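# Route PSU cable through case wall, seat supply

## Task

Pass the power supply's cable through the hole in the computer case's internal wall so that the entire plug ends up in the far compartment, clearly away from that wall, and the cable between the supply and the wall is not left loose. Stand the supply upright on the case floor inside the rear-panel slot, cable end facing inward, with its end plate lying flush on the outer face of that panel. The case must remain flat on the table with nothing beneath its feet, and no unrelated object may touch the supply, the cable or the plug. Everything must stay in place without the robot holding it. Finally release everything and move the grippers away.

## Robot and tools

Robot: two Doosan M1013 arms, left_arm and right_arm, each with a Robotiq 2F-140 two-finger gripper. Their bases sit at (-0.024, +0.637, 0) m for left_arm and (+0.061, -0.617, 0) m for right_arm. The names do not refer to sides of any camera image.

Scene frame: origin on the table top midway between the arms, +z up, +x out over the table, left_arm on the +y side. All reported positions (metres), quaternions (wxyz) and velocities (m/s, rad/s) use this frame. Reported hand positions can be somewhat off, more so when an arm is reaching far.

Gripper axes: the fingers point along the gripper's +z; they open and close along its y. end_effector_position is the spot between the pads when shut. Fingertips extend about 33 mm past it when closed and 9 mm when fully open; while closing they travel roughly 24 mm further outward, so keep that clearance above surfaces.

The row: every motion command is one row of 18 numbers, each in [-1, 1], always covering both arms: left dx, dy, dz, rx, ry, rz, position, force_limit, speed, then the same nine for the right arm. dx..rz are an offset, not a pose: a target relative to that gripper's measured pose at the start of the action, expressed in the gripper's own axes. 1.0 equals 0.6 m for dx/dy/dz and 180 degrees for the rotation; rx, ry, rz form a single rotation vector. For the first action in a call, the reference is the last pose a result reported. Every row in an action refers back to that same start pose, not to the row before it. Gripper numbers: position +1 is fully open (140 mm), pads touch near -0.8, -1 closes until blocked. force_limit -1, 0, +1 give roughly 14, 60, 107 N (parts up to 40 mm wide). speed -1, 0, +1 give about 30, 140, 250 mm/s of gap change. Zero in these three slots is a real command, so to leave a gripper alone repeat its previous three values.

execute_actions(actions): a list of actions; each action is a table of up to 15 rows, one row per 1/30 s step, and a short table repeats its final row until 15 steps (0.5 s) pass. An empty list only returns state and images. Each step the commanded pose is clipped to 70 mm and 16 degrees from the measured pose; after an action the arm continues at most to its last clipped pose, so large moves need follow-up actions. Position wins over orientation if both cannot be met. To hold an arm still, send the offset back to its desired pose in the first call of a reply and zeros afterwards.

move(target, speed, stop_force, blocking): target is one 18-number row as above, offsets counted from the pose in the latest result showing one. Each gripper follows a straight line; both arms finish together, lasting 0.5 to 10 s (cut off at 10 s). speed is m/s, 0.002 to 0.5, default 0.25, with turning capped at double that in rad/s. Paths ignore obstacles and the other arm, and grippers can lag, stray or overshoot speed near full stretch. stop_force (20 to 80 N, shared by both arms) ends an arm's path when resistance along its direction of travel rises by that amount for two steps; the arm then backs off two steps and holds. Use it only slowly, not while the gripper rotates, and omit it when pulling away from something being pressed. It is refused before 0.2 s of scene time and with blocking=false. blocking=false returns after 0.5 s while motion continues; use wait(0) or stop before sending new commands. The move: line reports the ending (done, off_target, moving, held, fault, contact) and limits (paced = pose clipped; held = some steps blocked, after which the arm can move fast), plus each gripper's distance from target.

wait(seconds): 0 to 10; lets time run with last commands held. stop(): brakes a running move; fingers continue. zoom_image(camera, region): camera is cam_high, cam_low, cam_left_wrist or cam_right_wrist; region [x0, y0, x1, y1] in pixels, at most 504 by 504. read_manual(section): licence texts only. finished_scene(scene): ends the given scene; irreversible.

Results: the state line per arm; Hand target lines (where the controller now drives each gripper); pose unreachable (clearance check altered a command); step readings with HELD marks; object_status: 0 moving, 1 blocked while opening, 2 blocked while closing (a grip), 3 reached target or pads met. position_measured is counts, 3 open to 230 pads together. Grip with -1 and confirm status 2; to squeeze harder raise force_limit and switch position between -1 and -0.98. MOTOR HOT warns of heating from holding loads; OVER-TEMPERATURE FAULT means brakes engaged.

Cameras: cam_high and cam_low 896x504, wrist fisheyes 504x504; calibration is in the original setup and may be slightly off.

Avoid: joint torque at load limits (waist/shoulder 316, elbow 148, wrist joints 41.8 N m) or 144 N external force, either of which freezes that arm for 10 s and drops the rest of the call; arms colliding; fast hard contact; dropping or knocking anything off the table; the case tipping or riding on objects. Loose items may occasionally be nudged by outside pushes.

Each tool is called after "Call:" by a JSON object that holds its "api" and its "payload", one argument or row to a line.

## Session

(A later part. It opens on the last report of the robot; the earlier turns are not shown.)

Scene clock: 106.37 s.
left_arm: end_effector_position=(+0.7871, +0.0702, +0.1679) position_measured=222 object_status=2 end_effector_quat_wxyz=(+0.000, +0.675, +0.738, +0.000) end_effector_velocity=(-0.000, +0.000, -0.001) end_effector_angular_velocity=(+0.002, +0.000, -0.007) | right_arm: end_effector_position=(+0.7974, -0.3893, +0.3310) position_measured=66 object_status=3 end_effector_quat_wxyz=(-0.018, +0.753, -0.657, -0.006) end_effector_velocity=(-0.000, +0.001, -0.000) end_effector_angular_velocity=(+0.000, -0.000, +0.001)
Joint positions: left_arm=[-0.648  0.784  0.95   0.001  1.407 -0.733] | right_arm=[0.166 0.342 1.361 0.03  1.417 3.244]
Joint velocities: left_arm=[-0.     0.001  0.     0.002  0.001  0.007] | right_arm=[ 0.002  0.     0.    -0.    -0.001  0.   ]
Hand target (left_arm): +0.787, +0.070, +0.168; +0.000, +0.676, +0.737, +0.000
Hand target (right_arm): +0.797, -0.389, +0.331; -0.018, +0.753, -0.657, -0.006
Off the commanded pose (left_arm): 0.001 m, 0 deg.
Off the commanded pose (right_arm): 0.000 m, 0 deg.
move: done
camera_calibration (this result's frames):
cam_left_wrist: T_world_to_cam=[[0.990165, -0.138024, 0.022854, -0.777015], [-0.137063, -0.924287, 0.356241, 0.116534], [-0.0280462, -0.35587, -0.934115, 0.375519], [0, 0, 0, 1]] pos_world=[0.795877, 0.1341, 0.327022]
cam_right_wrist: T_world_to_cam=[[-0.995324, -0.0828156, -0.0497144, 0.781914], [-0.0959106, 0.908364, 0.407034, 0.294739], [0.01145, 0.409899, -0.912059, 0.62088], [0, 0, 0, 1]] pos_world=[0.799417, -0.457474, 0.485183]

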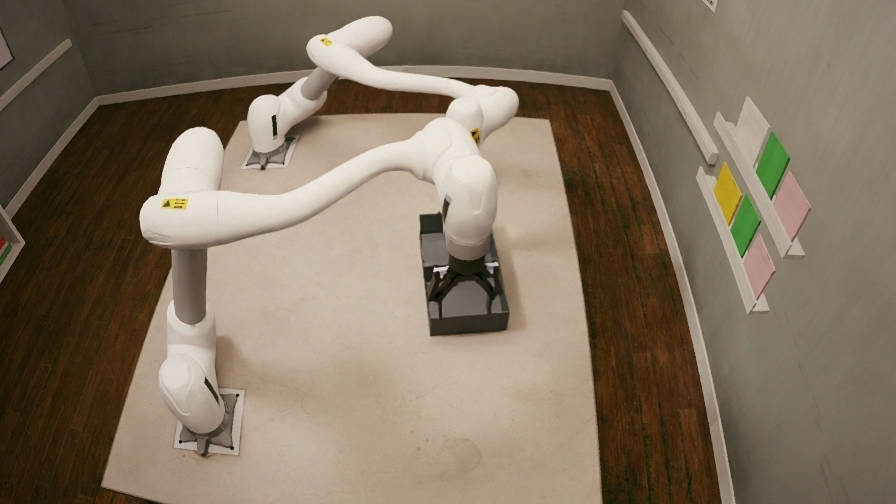

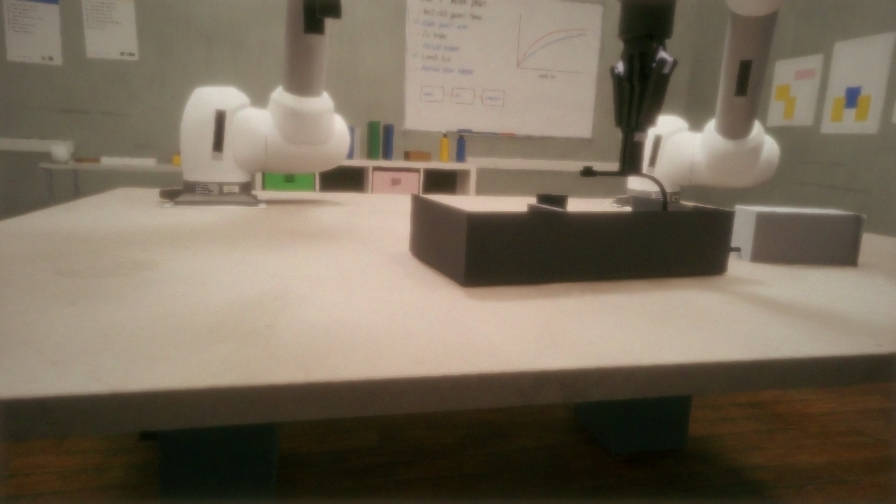

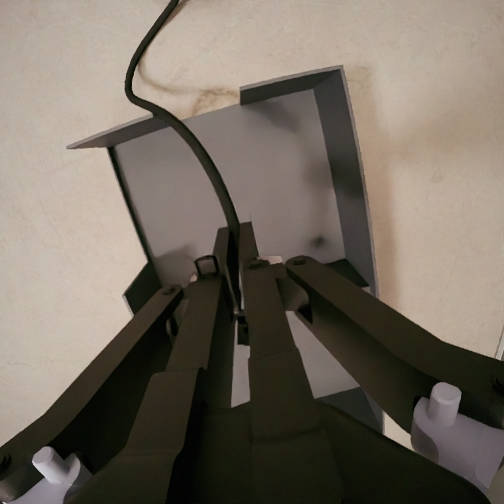

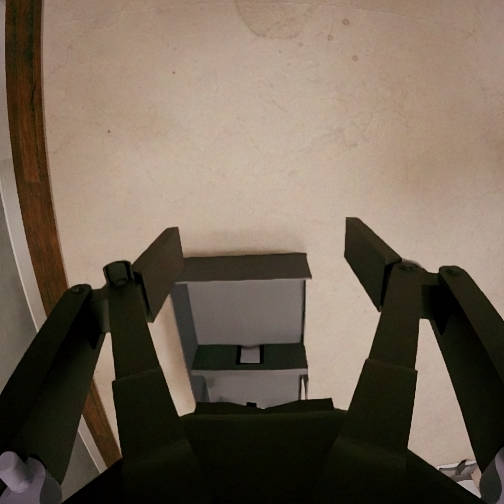

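Call:
{"api": "move", "payload": {
  "target": [0.075,0,0,0,0,0,-1,-0.7,-0.3,0,0,0,0,0,0,0.5,-0.6,0]
}}

Call:
{"api": "move", "payload": {
  "target": [0,0,0.152,0,0,0,-1,-0.7,-0.3,0,0,0,0,0,0,0.5,-0.6,0],
  "speed": 0.08
}}

Call:
{"api": "zoom_image", "payload": {
  "camera": "cam_right_wrist",
  "region": [180,320,320,420]
}}

Scene clock: 121.00 s.
left_arm: end_effector_position=(+0.7831, +0.1149, +0.1679) position_measured=222 object_status=2 end_effector_quat_wxyz=(+0.000, +0.675, +0.737, +0.000) end_effector_velocity=(-0.000, +0.001, -0.000) end_effector_angular_velocity=(-0.003, +0.001, +0.001) | right_arm: end_effector_position=(+0.7974, -0.3893, +0.3310) position_measured=66 object_status=3 end_effector_quat_wxyz=(-0.018, +0.753, -0.657, -0.006) end_effector_velocity=(+0.001, -0.001, -0.000) end_effector_angular_velocity=(+0.000, -0.001, -0.001)
Joint positions: left_arm=[-0.613  0.731  1.045  0.001  1.366 -0.698] | right_arm=[0.166 0.342 1.361 0.03  1.417 3.244]
Joint velocities: left_arm=[ 0.002 -0.001  0.003 -0.003 -0.003  0.001] | right_arm=[-0.001  0.     0.    -0.    -0.001  0.   ]
Hand target (left_arm): +0.783, +0.115, +0.168; +0.000, +0.675, +0.737, +0.000
Hand target (right_arm): +0.797, -0.389, +0.331; -0.018, +0.753, -0.657, -0.006
Off the commanded pose (left_arm): 0.000 m, 0 deg.
Off the commanded pose (right_arm): 0.000 m, 0 deg.
move: done
camera_calibration (this result's frames):
cam_left_wrist: T_world_to_cam=[[0.990154, -0.138112, 0.0227936, -0.766832], [-0.137126, -0.924309, 0.35616, 0.157366], [-0.0281215, -0.355779, -0.934147, 0.391337], [0, 0, 0, 1]] pos_world=[0.791866, 0.178775, 0.326998]
cam_right_wrist: T_world_to_cam=[[-0.995324, -0.0828155, -0.0497145, 0.781914], [-0.0959105, 0.908364, 0.407034, 0.294739], [0.0114501, 0.409899, -0.912059, 0.62088], [0, 0, 0, 1]] pos_world=[0.799417, -0.457474, 0.485183]

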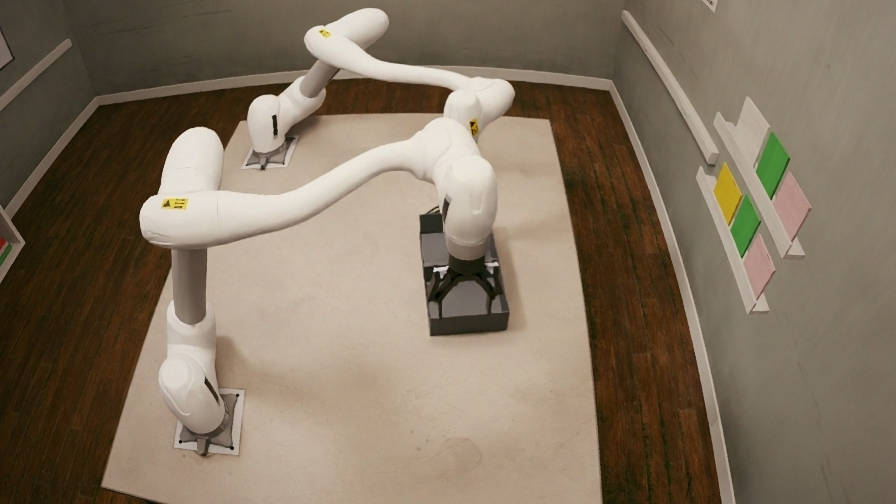

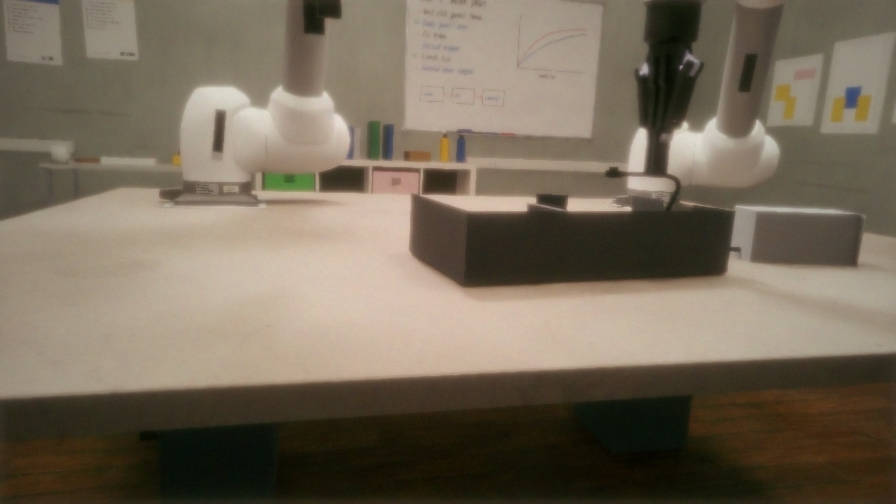

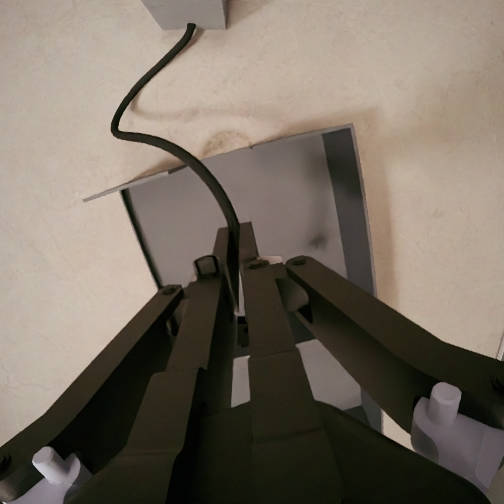

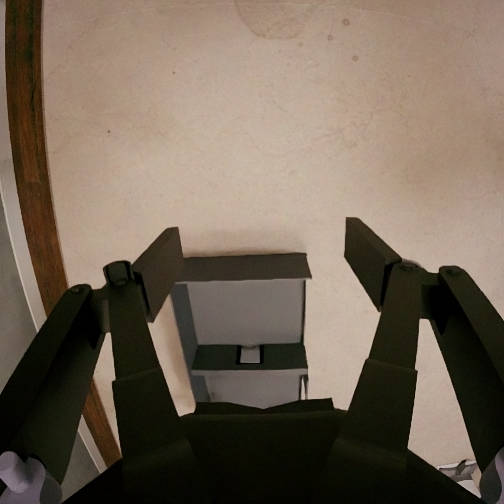

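Scene clock: 122.53 s.
left_arm: end_effector_position=(+0.7830, +0.1149, +0.0768) position_measured=222 object_status=2 end_effector_quat_wxyz=(+0.000, +0.675, +0.737, +0.000) end_effector_velocity=(+0.000, +0.000, -0.002) end_effector_angular_velocity=(+0.001, +0.001, +0.001) | right_arm: end_effector_position=(+0.7974, -0.3893, +0.3310) position_measured=66 object_status=3 end_effector_quat_wxyz=(-0.018, +0.753, -0.657, -0.006) end_effector_velocity=(-0.000, +0.001, +0.000) end_effector_angular_velocity=(-0.000, +0.000, +0.001)
Joint positions: left_arm=[-0.613  0.775  1.135  0.001  1.232 -0.698] | right_arm=[0.166 0.342 1.361 0.03  1.417 3.244]
Joint velocities: left_arm=[ 0.     0.002  0.     0.    -0.001 -0.   ] | right_arm=[ 0.001 -0.    -0.    -0.     0.001 -0.   ]
Hand target (left_arm): +0.783, +0.115, +0.077; +0.000, +0.675, +0.737, +0.000
Hand target (right_arm): +0.797, -0.389, +0.331; -0.018, +0.753, -0.657, -0.006
Off the commanded pose (left_arm): 0.000 m, 0 deg.
Off the commanded pose (right_arm): 0.000 m, 0 deg.
move: done
camera_calibration (this result's frames):
cam_left_wrist: T_world_to_cam=[[0.990143, -0.138188, 0.0228022, -0.764696], [-0.1372, -0.924288, 0.356184, 0.189894], [-0.0281446, -0.355802, -0.934137, 0.306329], [0, 0, 0, 1]] pos_world=[0.791834, 0.178837, 0.235953]
cam_right_wrist: T_world_to_cam=[[-0.995324, -0.0828156, -0.0497145, 0.781914], [-0.0959106, 0.908364, 0.407034, 0.294739], [0.0114501, 0.409899, -0.912059, 0.62088], [0, 0, 0, 1]] pos_world=[0.799417, -0.457474, 0.485183]

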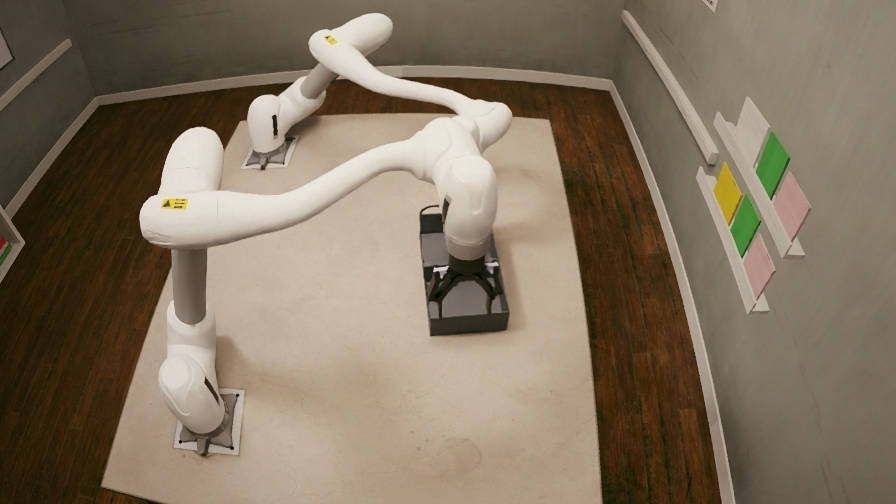

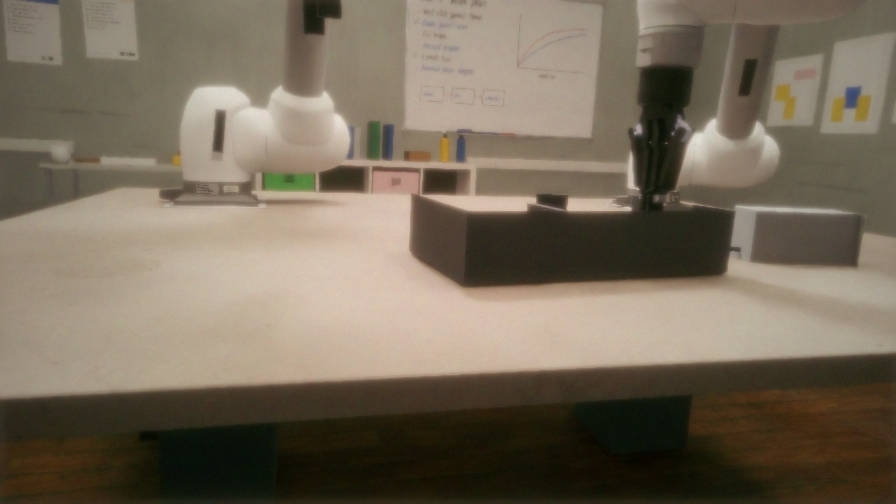

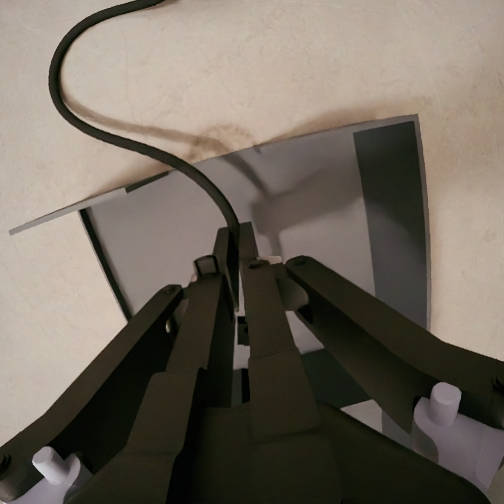

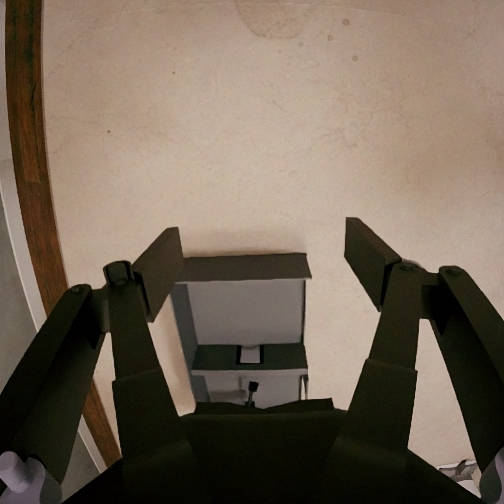

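Region (180, 320, 320, 420) of cam_right_wrist's 504x504 image, scaled by 3.600, with more detail than that image has; it fills the top 360 rows of this view, and the rest is white.

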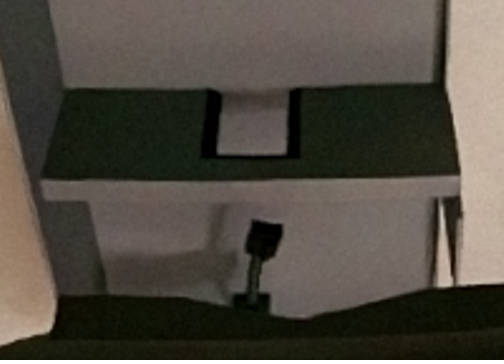

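Call:
{"api": "move", "payload": {
  "target": [-0.09,0.014,0,0,0,0,-1,-0.7,-0.3,0,0,0,0,0,0,0.5,-0.6,0],
  "speed": 0.04
}}

Call:
{"api": "zoom_image", "payload": {
  "camera": "cam_right_wrist",
  "region": [180,320,320,420]
}}

Scene clock: 130.87 s.
left_arm: end_effector_position=(+0.7962, +0.0620, +0.0768) position_measured=222 object_status=2 end_effector_quat_wxyz=(+0.000, +0.675, +0.737, +0.000) end_effector_velocity=(+0.000, -0.001, -0.001) end_effector_angular_velocity=(+0.001, +0.000, -0.001) | right_arm: end_effector_position=(+0.7974, -0.3893, +0.3310) position_measured=66 object_status=3 end_effector_quat_wxyz=(-0.018, +0.753, -0.657, -0.006) end_effector_velocity=(+0.000, +0.000, +0.000) end_effector_angular_velocity=(-0.000, -0.001, -0.000)
Joint positions: left_arm=[-0.649  0.846  1.004  0.001  1.292 -0.734] | right_arm=[0.166 0.342 1.361 0.03  1.417 3.244]
Joint velocities: left_arm=[-0.001  0.002 -0.002  0.     0.001 -0.   ] | right_arm=[ 0.    -0.    -0.    -0.    -0.001  0.   ]
Hand target (left_arm): +0.796, +0.062, +0.077; +0.000, +0.675, +0.737, +0.000
Hand target (right_arm): +0.797, -0.389, +0.331; -0.018, +0.753, -0.657, -0.006
Off the commanded pose (left_arm): 0.000 m, 0 deg.
Off the commanded pose (right_arm): 0.000 m, 0 deg.
move: done
camera_calibration (this result's frames):
cam_left_wrist: T_world_to_cam=[[0.990156, -0.13809, 0.0228473, -0.78507], [-0.137122, -0.924271, 0.356261, 0.142696], [-0.0280789, -0.355886, -0.934107, 0.287827], [0, 0, 0, 1]] pos_world=[0.80499, 0.125914, 0.235961]
cam_right_wrist: T_world_to_cam=[[-0.995324, -0.0828155, -0.0497146, 0.781914], [-0.0959106, 0.908364, 0.407034, 0.29474], [0.0114502, 0.409899, -0.912059, 0.62088], [0, 0, 0, 1]] pos_world=[0.799417, -0.457474, 0.485183]

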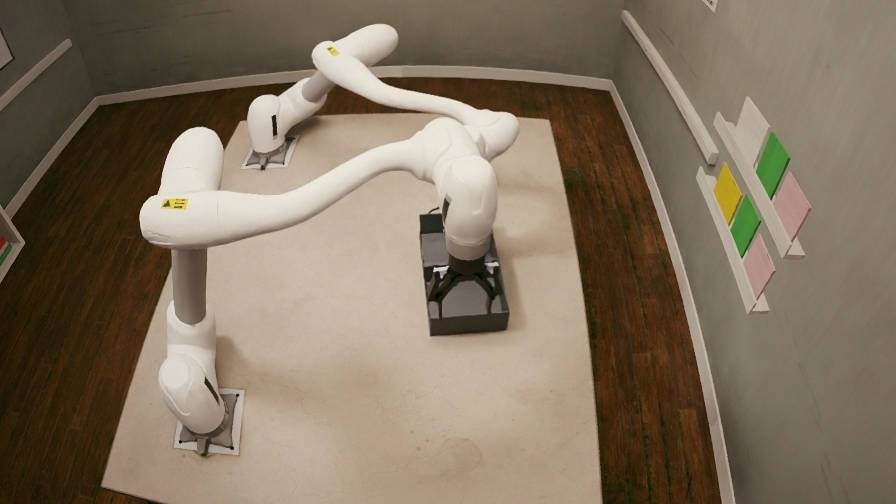

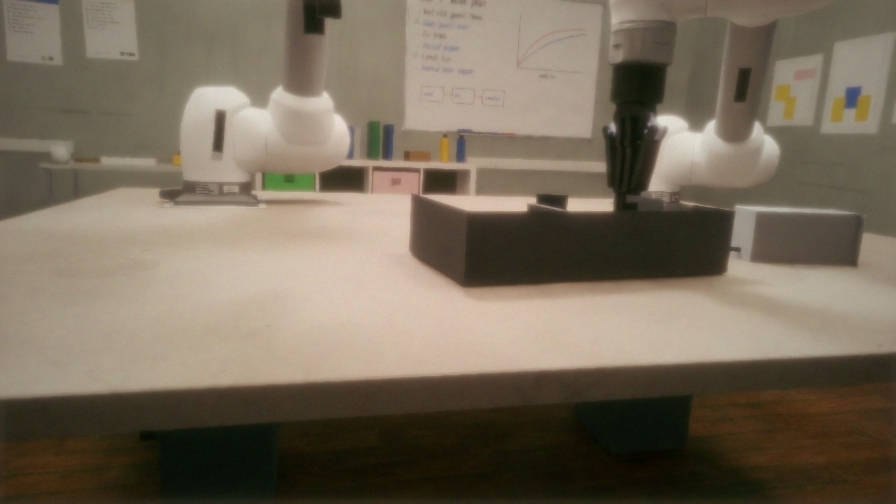

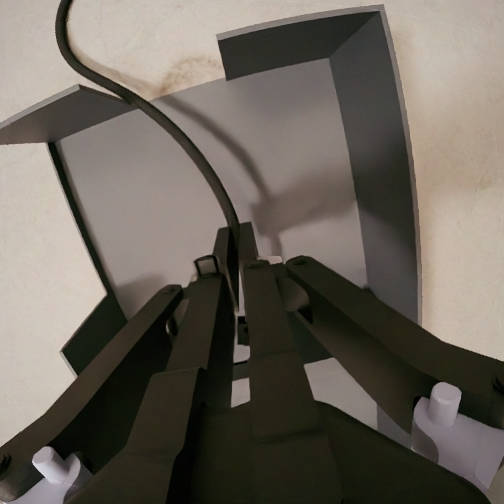

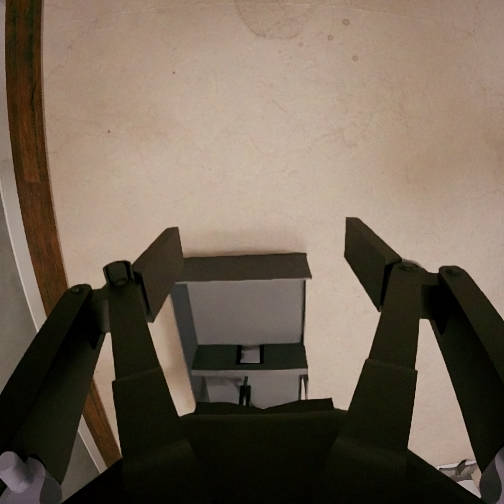

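Region (180, 320, 320, 420) of cam_right_wrist's 504x504 image, scaled by 3.600, with more detail than that image has; it fills the top 360 rows of this view, and the rest is white.

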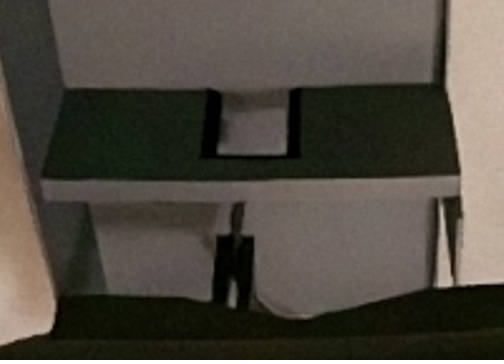

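Call:
{"api": "move", "payload": {
  "target": [-0.06,-0.012,0.005,0,0,0,-1,-0.7,-0.3,0,0,0,0,0,0,0.5,-0.6,0],
  "speed": 0.02
}}

Call:
{"api": "zoom_image", "payload": {
  "camera": "cam_right_wrist",
  "region": [180,320,320,420]
}}

Scene clock: 139.50 s.
left_arm: end_effector_position=(+0.7923, +0.0256, +0.0739) position_measured=222 object_status=2 end_effector_quat_wxyz=(+0.000, +0.675, +0.737, +0.000) end_effector_velocity=(+0.001, -0.002, +0.000) end_effector_angular_velocity=(-0.001, -0.001, +0.001) | right_arm: end_effector_position=(+0.7974, -0.3893, +0.3310) position_measured=66 object_status=3 end_effector_quat_wxyz=(-0.018, +0.753, -0.657, -0.006) end_effector_velocity=(-0.001, -0.000, -0.000) end_effector_angular_velocity=(-0.000, +0.002, +0.001)
Joint positions: left_arm=[-0.68   0.882  0.942  0.001  1.317 -0.765] | right_arm=[0.166 0.342 1.361 0.03  1.417 3.244]
Joint velocities: left_arm=[-0.001  0.002 -0.004 -0.     0.001 -0.001] | right_arm=[ 0.    -0.     0.001  0.     0.001 -0.001]
Hand target (left_arm): +0.792, +0.025, +0.074; +0.000, +0.675, +0.737, +0.000
Hand target (right_arm): +0.797, -0.389, +0.331; -0.018, +0.753, -0.657, -0.006
Off the commanded pose (left_arm): 0.000 m, 0 deg.
Off the commanded pose (right_arm): 0.000 m, 0 deg.
move: done
camera_calibration (this result's frames):
cam_left_wrist: T_world_to_cam=[[0.990161, -0.138049, 0.022878, -0.786132], [-0.137093, -0.924251, 0.356321, 0.109556], [-0.0280449, -0.355952, -0.934083, 0.271969], [0, 0, 0, 1]] pos_world=[0.801044, 0.0895404, 0.23299]
cam_right_wrist: T_world_to_cam=[[-0.995324, -0.0828154, -0.0497146, 0.781914], [-0.0959105, 0.908364, 0.407034, 0.29474], [0.0114503, 0.409899, -0.912059, 0.62088], [0, 0, 0, 1]] pos_world=[0.799417, -0.457474, 0.485183]

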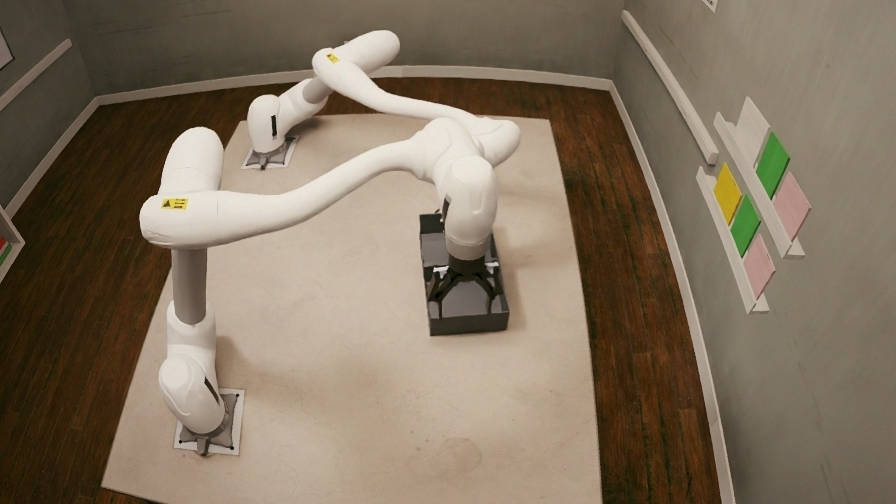

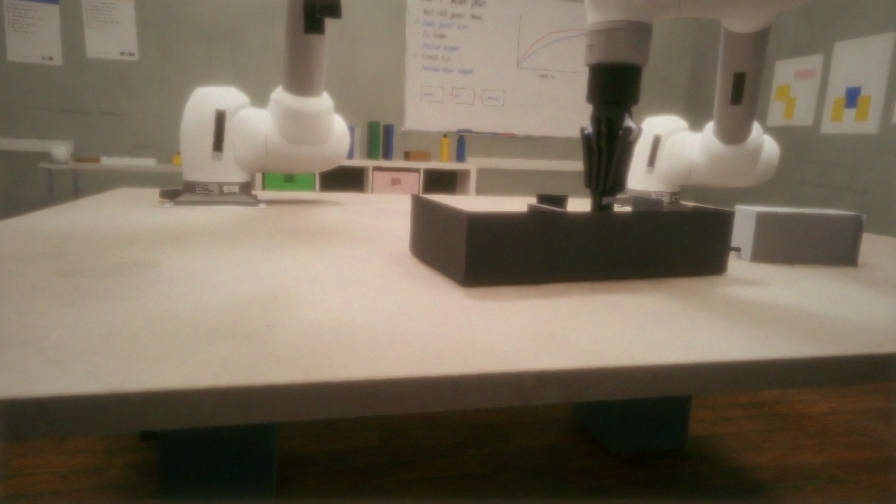

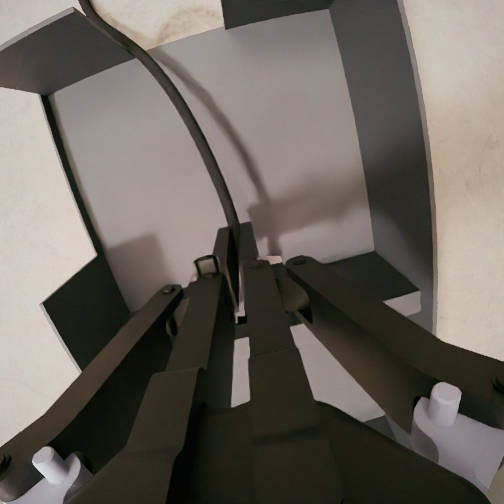

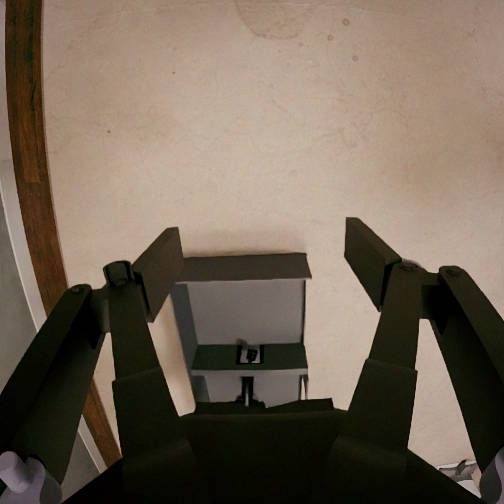

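Region (180, 320, 320, 420) of cam_right_wrist's 504x504 image, scaled by 3.600, with more detail than that image has; it fills the top 360 rows of this view, and the rest is white.

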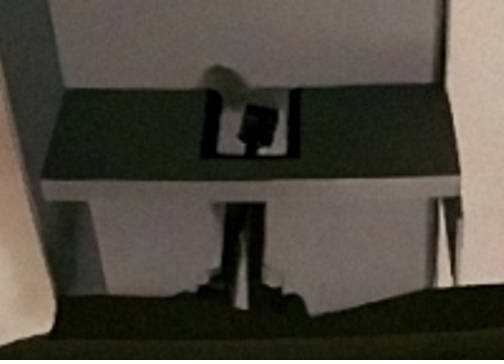

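Through. Advance to contact.

Call:
{"api": "move", "payload": {
  "target": [-0.06,0,0,0,0,0,-1,-0.7,-0.3,0,0,0,0,0,0,0.5,-0.6,0],
  "speed": 0.008,
  "stop_force": 20
}}

Call:
{"api": "zoom_image", "payload": {
  "camera": "cam_right_wrist",
  "region": [180,320,320,420]
}}

Scene clock: 149.93 s.
left_arm: end_effector_position=(+0.7955, -0.0102, +0.0739) position_measured=222 object_status=2 end_effector_quat_wxyz=(+0.000, +0.675, +0.738, +0.000) end_effector_velocity=(-0.001, -0.001, -0.000) end_effector_angular_velocity=(-0.001, +0.004, +0.001) | right_arm: end_effector_position=(+0.7974, -0.3893, +0.3310) position_measured=66 object_status=3 end_effector_quat_wxyz=(-0.018, +0.753, -0.657, -0.006) end_effector_velocity=(+0.001, -0.001, -0.000) end_effector_angular_velocity=(-0.000, -0.000, -0.001)
Joint positions: left_arm=[-0.704  0.931  0.849  0.     1.361 -0.79 ] | right_arm=[0.166 0.342 1.361 0.03  1.417 3.244]
Joint velocities: left_arm=[-0.001  0.002 -0.003 -0.003  0.003 -0.001] | right_arm=[-0.002  0.     0.    -0.    -0.001 -0.   ]
Hand target (left_arm): +0.795, -0.010, +0.074; +0.000, +0.675, +0.738, +0.000
Hand target (right_arm): +0.797, -0.389, +0.331; -0.018, +0.753, -0.657, -0.006
Off the commanded pose (left_arm): 0.000 m, 0 deg.
Off the commanded pose (right_arm): 0.000 m, 0 deg.
move: done
camera_calibration (this result's frames):
cam_left_wrist: T_world_to_cam=[[0.990171, -0.137972, 0.0229021, -0.79427], [-0.137028, -0.924244, 0.356365, 0.0768705], [-0.0280011, -0.356, -0.934066, 0.259299], [0, 0, 0, 1]] pos_world=[0.804257, 0.0537708, 0.232999]
cam_right_wrist: T_world_to_cam=[[-0.995324, -0.0828157, -0.0497144, 0.781914], [-0.0959107, 0.908364, 0.407034, 0.29474], [0.01145, 0.409899, -0.912059, 0.62088], [0, 0, 0, 1]] pos_world=[0.799417, -0.457474, 0.485183]

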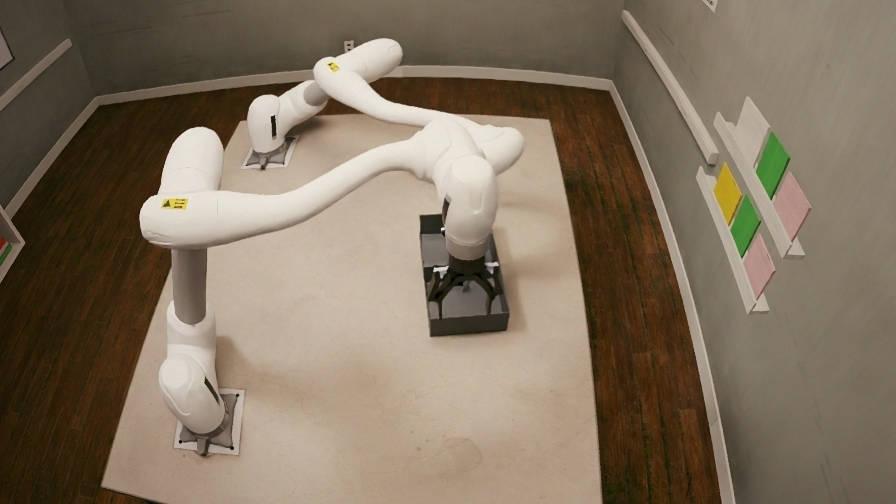

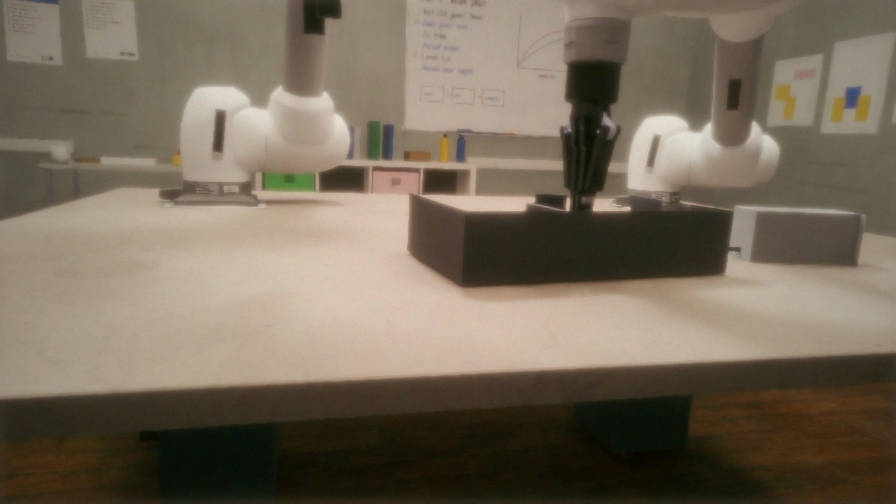

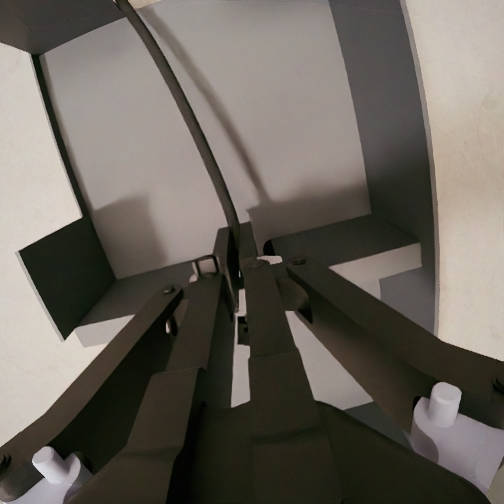

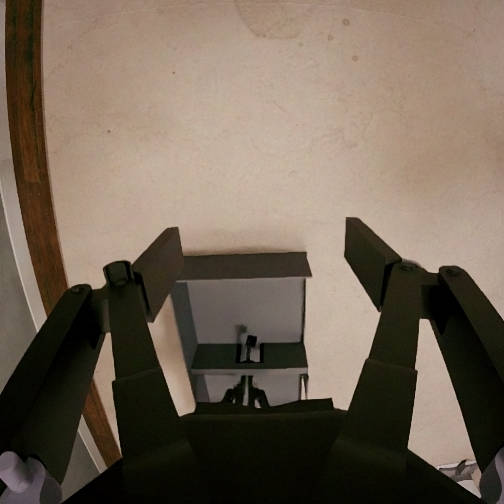

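Region (180, 320, 320, 420) of cam_right_wrist's 504x504 image, scaled by 3.600, with more detail than that image has; it fills the top 360 rows of this view, and the rest is white.

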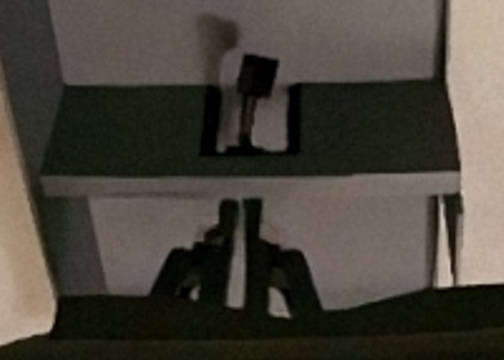

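Call:
{"api": "move", "payload": {
  "target": [0.004,0,0,0,0,0,-1,-0.7,-0.3,-0.395,-0.058,0.348,0,-0.222,0,-0.1,-0.6,0]
}}

Scene clock: 164.60 s.
left_arm: end_effector_position=(+0.7953, -0.0078, +0.0739) position_measured=222 object_status=2 end_effector_quat_wxyz=(+0.000, +0.675, +0.738, +0.000) end_effector_velocity=(-0.001, -0.000, -0.001) end_effector_angular_velocity=(+0.001, +0.002, -0.000) | right_arm: end_effector_position=(+0.8026, -0.1431, +0.1305) position_measured=141 object_status=3 end_effector_quat_wxyz=(-0.241, +0.706, -0.612, -0.263) end_effector_velocity=(+0.000, +0.001, -0.001) end_effector_angular_velocity=(+0.003, -0.001, +0.001)
Joint positions: left_arm=[-0.703  0.928  0.856  0.     1.358 -0.788] | right_arm=[0.2   0.568 1.563 0.852 1.062 2.822]
Joint velocities: left_arm=[-0.     0.001 -0.    -0.001  0.001 -0.   ] | right_arm=[ 0.001  0.002  0.     0.005 -0.001 -0.004]
Hand target (left_arm): +0.795, -0.008, +0.074; +0.000, +0.675, +0.738, +0.000
Hand target (right_arm): +0.803, -0.143, +0.130; -0.241, +0.706, -0.612, -0.263
Off the commanded pose (left_arm): 0.000 m, 0 deg.
Off the commanded pose (right_arm): 0.000 m, 0 deg.
move: done
camera_calibration (this result's frames):
cam_left_wrist: T_world_to_cam=[[0.990173, -0.137965, 0.0228739, -0.793717], [-0.13701, -0.924232, 0.356402, 0.0790205], [-0.0280303, -0.356034, -0.934053, 0.26016], [0, 0, 0, 1]] pos_world=[0.804037, 0.056154, 0.232996]
cam_right_wrist: T_world_to_cam=[[-0.997124, -0.0753203, -0.00835702, 0.794625], [-0.0405875, 0.437655, 0.898227, -0.0226648], [-0.0639972, 0.895983, -0.439453, 0.405471], [0, 0, 0, 1]] pos_world=[0.817369, -0.293524, 0.205184]

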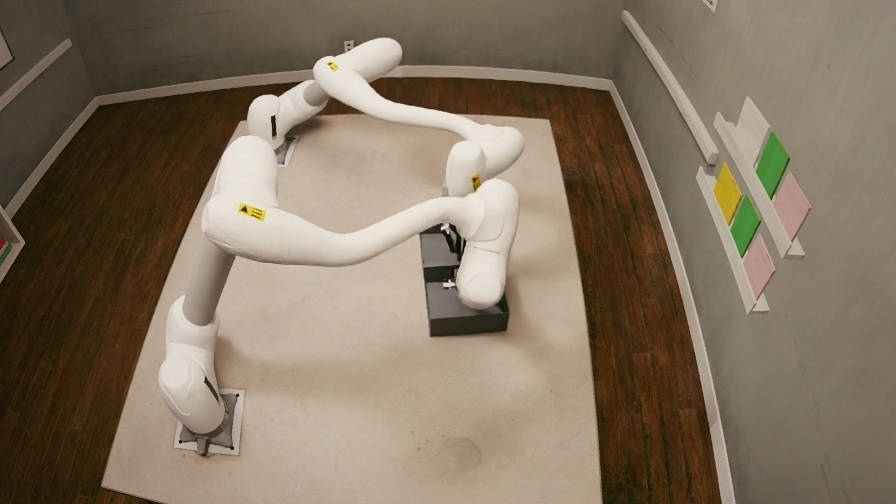

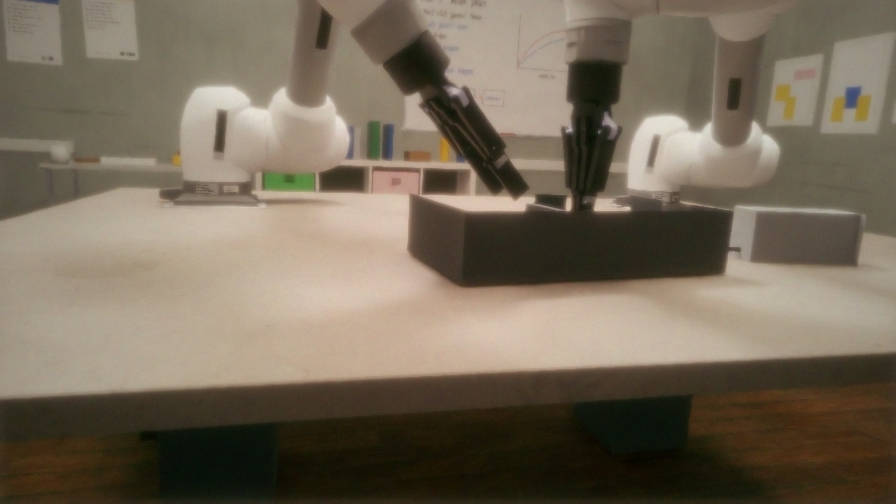

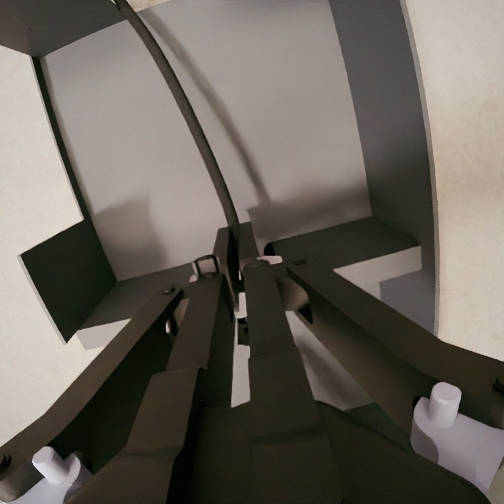

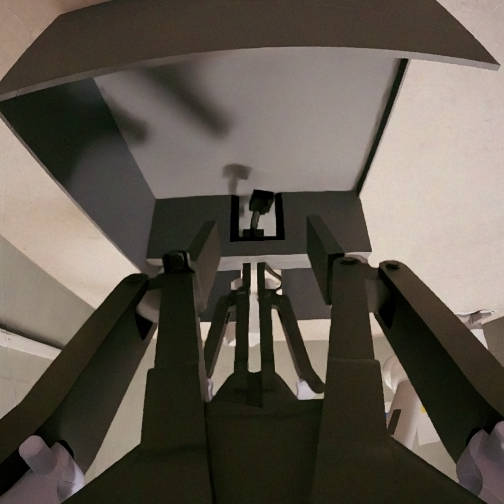

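Call:
{"api": "move", "payload": {
  "target": [0,0,0,0,0,0,-1,-0.7,-0.3,0.02,0.005,0.138,0,0,0,-0.1,-0.6,0],
  "speed": 0.06
}}

Scene clock: 180.37 s.
left_arm: end_effector_position=(+0.7953, -0.0078, +0.0739) position_measured=222 object_status=2 end_effector_quat_wxyz=(+0.000, +0.675, +0.738, +0.000) end_effector_velocity=(+0.000, +0.000, +0.001) end_effector_angular_velocity=(+0.000, -0.001, +0.001) | right_arm: end_effector_position=(+0.7946, -0.0976, +0.0607) position_measured=141 object_status=3 end_effector_quat_wxyz=(-0.241, +0.706, -0.612, -0.263) end_effector_velocity=(+0.000, -0.000, -0.001) end_effector_angular_velocity=(-0.000, -0.000, -0.001)
Joint positions: left_arm=[-0.703  0.928  0.856  0.     1.358 -0.788] | right_arm=[0.257 0.642 1.583 0.912 0.966 2.77 ]
Joint velocities: left_arm=[ 0.    -0.    -0.     0.001  0.    -0.001] | right_arm=[-0.     0.001  0.     0.    -0.001 -0.001]
Hand target (left_arm): +0.795, -0.008, +0.074; +0.000, +0.675, +0.738, +0.000
Hand target (right_arm): +0.795, -0.098, +0.061; -0.241, +0.706, -0.612, -0.263
Off the commanded pose (left_arm): 0.000 m, 0 deg.
Off the commanded pose (right_arm): 0.000 m, 0 deg.
move: done
camera_calibration (this result's frames):
cam_left_wrist: T_world_to_cam=[[0.990171, -0.137976, 0.022901, -0.793727], [-0.137032, -0.924245, 0.356362, 0.079055], [-0.0280034, -0.355997, -0.934067, 0.260145], [0, 0, 0, 1]] pos_world=[0.804043, 0.0561616, 0.232998]
cam_right_wrist: T_world_to_cam=[[-0.997128, -0.075273, -0.0083148, 0.789542], [-0.0405238, 0.437589, 0.898262, 0.0196829], [-0.0639764, 0.896019, -0.439382, 0.333557], [0, 0, 0, 1]] pos_world=[0.809412, -0.248056, 0.135444]

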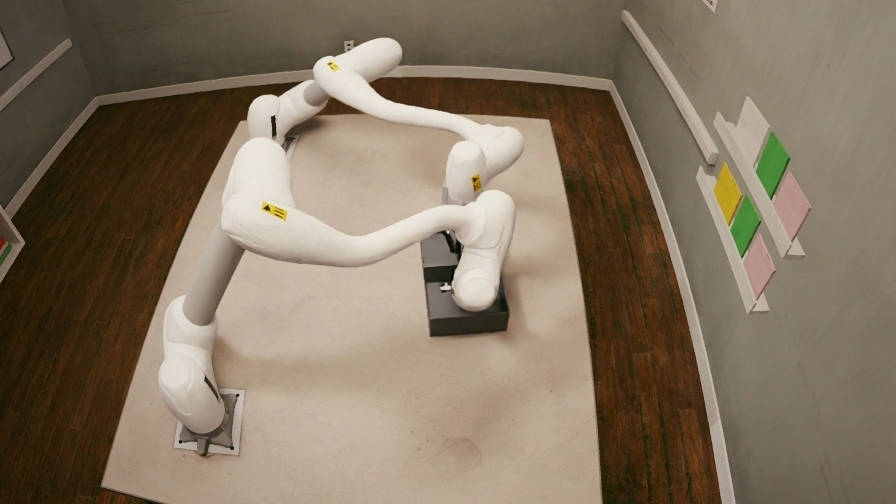

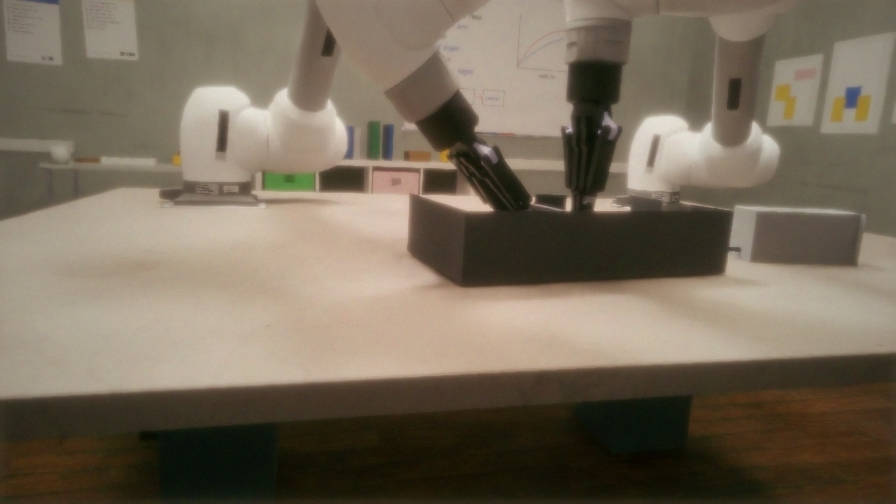

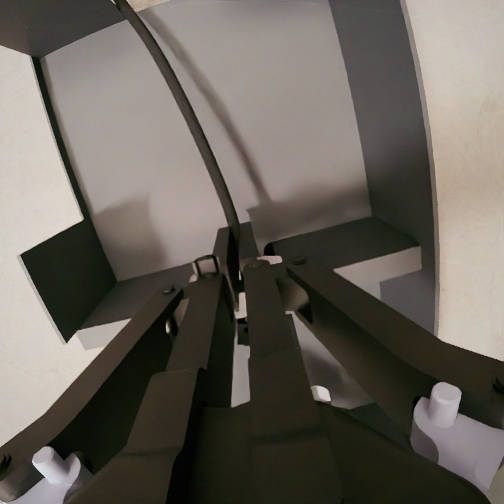

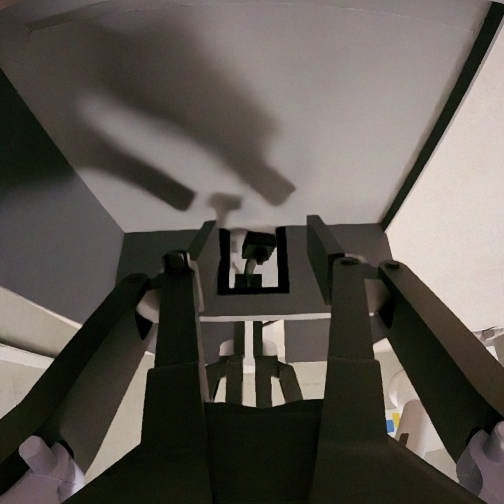

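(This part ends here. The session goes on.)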